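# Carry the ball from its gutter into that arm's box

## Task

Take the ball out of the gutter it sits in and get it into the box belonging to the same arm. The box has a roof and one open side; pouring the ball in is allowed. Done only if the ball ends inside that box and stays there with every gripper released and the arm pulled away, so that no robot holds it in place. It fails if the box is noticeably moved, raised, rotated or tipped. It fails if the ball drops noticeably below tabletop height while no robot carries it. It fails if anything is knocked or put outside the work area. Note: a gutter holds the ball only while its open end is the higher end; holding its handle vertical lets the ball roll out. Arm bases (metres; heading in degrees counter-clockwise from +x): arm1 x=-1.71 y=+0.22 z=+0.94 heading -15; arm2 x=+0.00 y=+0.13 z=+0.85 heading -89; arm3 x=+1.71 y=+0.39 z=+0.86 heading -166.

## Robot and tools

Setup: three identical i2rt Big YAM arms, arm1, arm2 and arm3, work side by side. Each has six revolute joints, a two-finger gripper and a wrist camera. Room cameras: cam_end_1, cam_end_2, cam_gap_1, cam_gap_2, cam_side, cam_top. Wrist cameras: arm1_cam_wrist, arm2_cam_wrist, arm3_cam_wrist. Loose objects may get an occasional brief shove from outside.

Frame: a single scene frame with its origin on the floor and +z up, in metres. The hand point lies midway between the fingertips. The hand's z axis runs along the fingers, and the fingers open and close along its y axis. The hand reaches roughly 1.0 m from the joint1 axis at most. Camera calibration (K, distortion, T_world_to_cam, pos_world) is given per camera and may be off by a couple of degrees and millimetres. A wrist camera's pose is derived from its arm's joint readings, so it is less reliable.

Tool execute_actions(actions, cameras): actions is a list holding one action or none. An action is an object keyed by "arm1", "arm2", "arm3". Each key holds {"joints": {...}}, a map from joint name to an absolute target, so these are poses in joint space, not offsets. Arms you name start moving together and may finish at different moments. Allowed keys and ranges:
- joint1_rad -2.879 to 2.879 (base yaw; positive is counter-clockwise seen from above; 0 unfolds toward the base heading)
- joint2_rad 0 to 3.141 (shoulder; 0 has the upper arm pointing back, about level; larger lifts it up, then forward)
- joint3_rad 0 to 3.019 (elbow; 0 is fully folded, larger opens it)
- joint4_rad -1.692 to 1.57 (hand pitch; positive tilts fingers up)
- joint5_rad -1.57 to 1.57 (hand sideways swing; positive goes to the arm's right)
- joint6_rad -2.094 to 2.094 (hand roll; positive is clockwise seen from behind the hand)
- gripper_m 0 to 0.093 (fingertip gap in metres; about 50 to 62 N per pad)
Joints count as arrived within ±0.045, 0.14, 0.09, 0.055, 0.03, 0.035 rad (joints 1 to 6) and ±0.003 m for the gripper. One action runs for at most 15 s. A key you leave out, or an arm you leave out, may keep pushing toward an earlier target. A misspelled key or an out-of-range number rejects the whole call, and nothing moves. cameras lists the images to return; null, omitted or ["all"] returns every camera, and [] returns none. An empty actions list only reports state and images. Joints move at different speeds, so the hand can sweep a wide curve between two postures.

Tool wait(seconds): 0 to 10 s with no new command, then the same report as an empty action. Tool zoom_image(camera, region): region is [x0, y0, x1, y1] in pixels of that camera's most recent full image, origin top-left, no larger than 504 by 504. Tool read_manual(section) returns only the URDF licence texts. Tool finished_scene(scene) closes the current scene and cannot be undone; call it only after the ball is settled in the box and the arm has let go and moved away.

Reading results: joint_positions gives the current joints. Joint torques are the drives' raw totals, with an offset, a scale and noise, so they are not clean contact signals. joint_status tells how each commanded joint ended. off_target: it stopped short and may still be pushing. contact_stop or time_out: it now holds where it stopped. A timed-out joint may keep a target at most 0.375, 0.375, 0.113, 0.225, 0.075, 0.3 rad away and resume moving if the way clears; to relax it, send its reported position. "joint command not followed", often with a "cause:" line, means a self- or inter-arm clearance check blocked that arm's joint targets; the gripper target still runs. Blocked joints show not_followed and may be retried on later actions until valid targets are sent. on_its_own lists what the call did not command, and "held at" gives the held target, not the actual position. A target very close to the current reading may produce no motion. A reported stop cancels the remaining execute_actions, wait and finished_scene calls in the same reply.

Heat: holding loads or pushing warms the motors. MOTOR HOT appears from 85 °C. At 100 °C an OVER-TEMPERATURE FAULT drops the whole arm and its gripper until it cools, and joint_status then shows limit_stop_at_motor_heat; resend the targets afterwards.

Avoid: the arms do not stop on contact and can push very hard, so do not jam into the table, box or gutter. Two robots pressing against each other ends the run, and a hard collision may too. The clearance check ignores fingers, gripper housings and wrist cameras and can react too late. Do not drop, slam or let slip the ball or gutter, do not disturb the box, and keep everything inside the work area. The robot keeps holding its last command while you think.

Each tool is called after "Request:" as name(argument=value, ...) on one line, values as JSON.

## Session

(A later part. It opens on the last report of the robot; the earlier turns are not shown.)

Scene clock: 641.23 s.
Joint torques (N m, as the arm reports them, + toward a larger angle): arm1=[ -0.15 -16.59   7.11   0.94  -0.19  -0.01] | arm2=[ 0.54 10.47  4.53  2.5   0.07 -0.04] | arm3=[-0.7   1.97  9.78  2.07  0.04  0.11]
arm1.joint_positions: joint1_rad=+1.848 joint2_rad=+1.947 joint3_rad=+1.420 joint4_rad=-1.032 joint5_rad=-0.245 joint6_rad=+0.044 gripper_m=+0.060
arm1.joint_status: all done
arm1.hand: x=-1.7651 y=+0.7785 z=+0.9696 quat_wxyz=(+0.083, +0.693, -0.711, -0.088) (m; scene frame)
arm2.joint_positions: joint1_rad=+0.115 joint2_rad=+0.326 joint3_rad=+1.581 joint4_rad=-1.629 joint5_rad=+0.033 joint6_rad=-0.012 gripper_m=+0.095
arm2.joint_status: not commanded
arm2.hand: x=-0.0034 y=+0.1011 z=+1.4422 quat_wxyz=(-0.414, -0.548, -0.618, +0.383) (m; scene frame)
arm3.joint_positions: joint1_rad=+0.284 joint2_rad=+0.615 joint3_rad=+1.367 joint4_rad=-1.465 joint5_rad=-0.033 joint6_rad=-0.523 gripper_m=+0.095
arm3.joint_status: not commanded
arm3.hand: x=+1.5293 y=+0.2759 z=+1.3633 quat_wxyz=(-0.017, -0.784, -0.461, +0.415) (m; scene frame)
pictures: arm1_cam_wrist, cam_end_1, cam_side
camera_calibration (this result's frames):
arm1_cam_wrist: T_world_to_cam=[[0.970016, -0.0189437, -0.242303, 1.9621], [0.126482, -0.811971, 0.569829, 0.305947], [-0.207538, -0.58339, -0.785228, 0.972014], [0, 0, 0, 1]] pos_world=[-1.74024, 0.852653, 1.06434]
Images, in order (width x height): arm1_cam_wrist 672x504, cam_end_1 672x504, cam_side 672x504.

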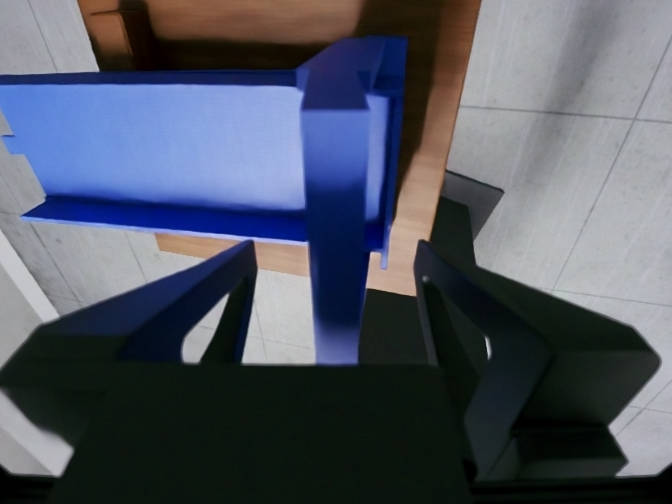

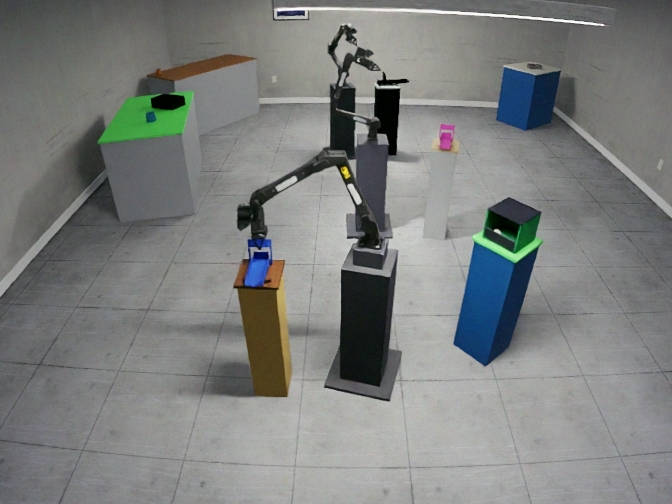

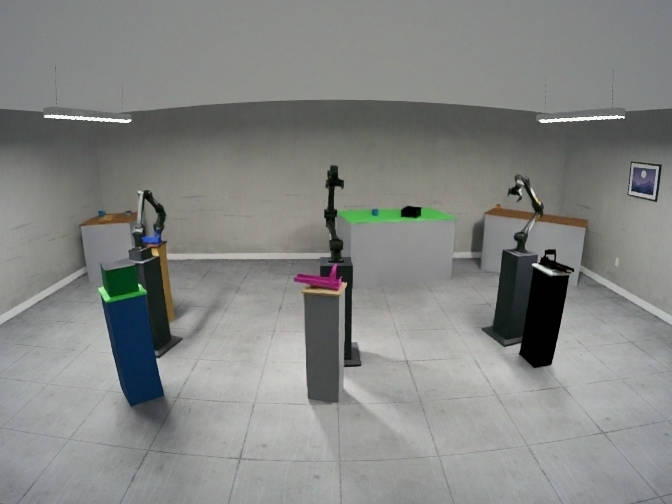

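Request:
execute_actions(actions=[{"arm1": {"joints": {"joint2_rad": 1.65, "joint3_rad": 1.45, "joint4_rad": -1.25, "gripper_m": 0.09}}}], cameras=["arm1_cam_wrist", "cam_end_1", "cam_side"])

Request:
zoom_image(camera="cam_end_1", region=[200, 150, 580, 320])

Scene clock: 647.07 s.
Joint torques (N m, as the arm reports them, + toward a larger angle): arm1=[ -0.18 -13.17  11.33  -0.31  -0.17  -0.01] | arm2=[ 0.58 10.38  4.52  2.54  0.08 -0.06] | arm3=[-0.23  2.5   9.77  2.05  0.04  0.13]
arm1.joint_positions: joint1_rad=+1.848 joint2_rad=+1.633 joint3_rad=+1.424 joint4_rad=-1.234 joint5_rad=-0.246 joint6_rad=+0.044 gripper_m=+0.090
arm1.joint_status: all done
arm1.hand: x=-1.7651 y=+0.7387 z=+1.1305 quat_wxyz=(+0.044, +0.696, -0.705, -0.129) (m; scene frame)
arm2.joint_positions: joint1_rad=+0.115 joint2_rad=+0.326 joint3_rad=+1.581 joint4_rad=-1.629 joint5_rad=+0.033 joint6_rad=-0.012 gripper_m=+0.095
arm2.joint_status: not commanded
arm2.hand: x=-0.0034 y=+0.1011 z=+1.4422 quat_wxyz=(-0.414, -0.548, -0.618, +0.383) (m; scene frame)
arm3.joint_positions: joint1_rad=+0.284 joint2_rad=+0.615 joint3_rad=+1.367 joint4_rad=-1.465 joint5_rad=-0.033 joint6_rad=-0.523 gripper_m=+0.095
arm3.joint_status: not commanded
arm3.hand: x=+1.5293 y=+0.2759 z=+1.3633 quat_wxyz=(-0.017, -0.784, -0.461, +0.415) (m; scene frame)
pictures: arm1_cam_wrist, cam_end_1, cam_side
camera_calibration (this result's frames):
arm1_cam_wrist: T_world_to_cam=[[0.969379, 0.00967059, -0.245379, 1.98156], [0.128198, -0.872186, 0.472077, 0.339854], [-0.209451, -0.489079, -0.846719, 1.07161], [0, 0, 0, 1]] pos_world=[-1.74, 0.801355, 1.23315]
Images, in order (width x height): arm1_cam_wrist 672x504, cam_end_1 672x504, cam_side 672x504.

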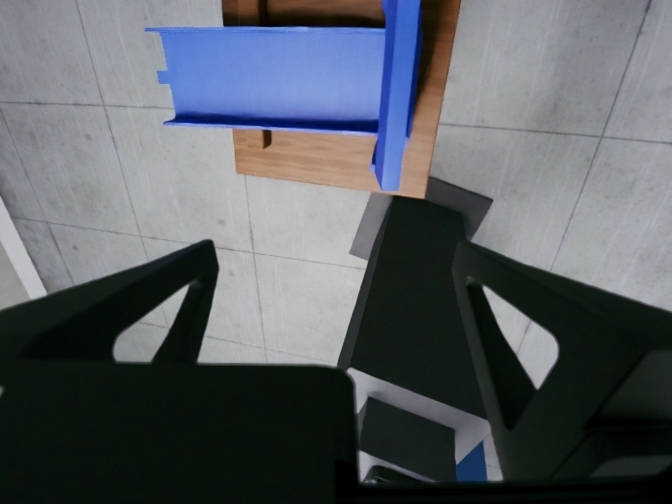

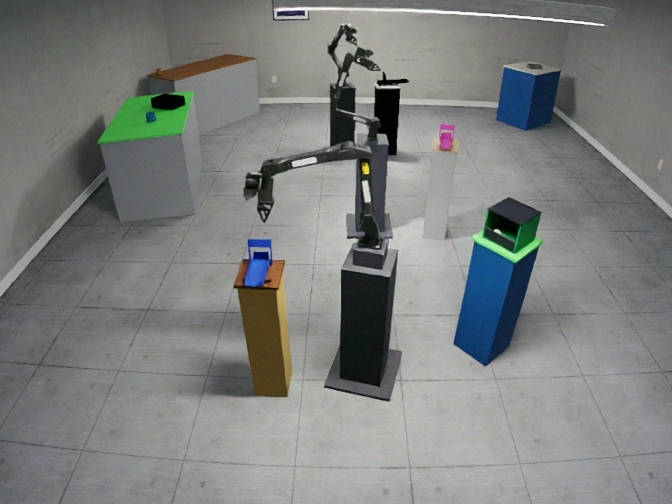

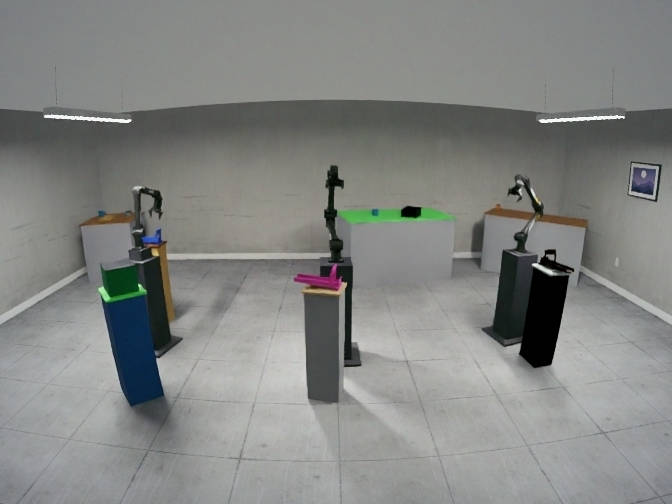

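Region (200, 150, 580, 320) of cam_end_1's 672x504 image, scaled by 1.326, with more detail than that image has; it fills the top 225 rows of this view, and the rest is white.

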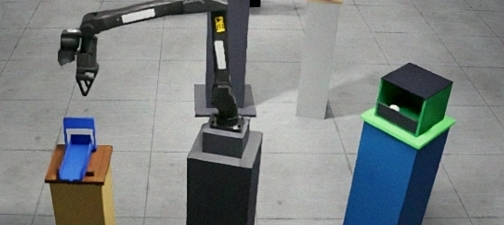

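The ball is in the box, the gutter is back on its pedestal, and the arm is clear.

Request:
finished_scene(scene=1)

The scene is finished: the task was done.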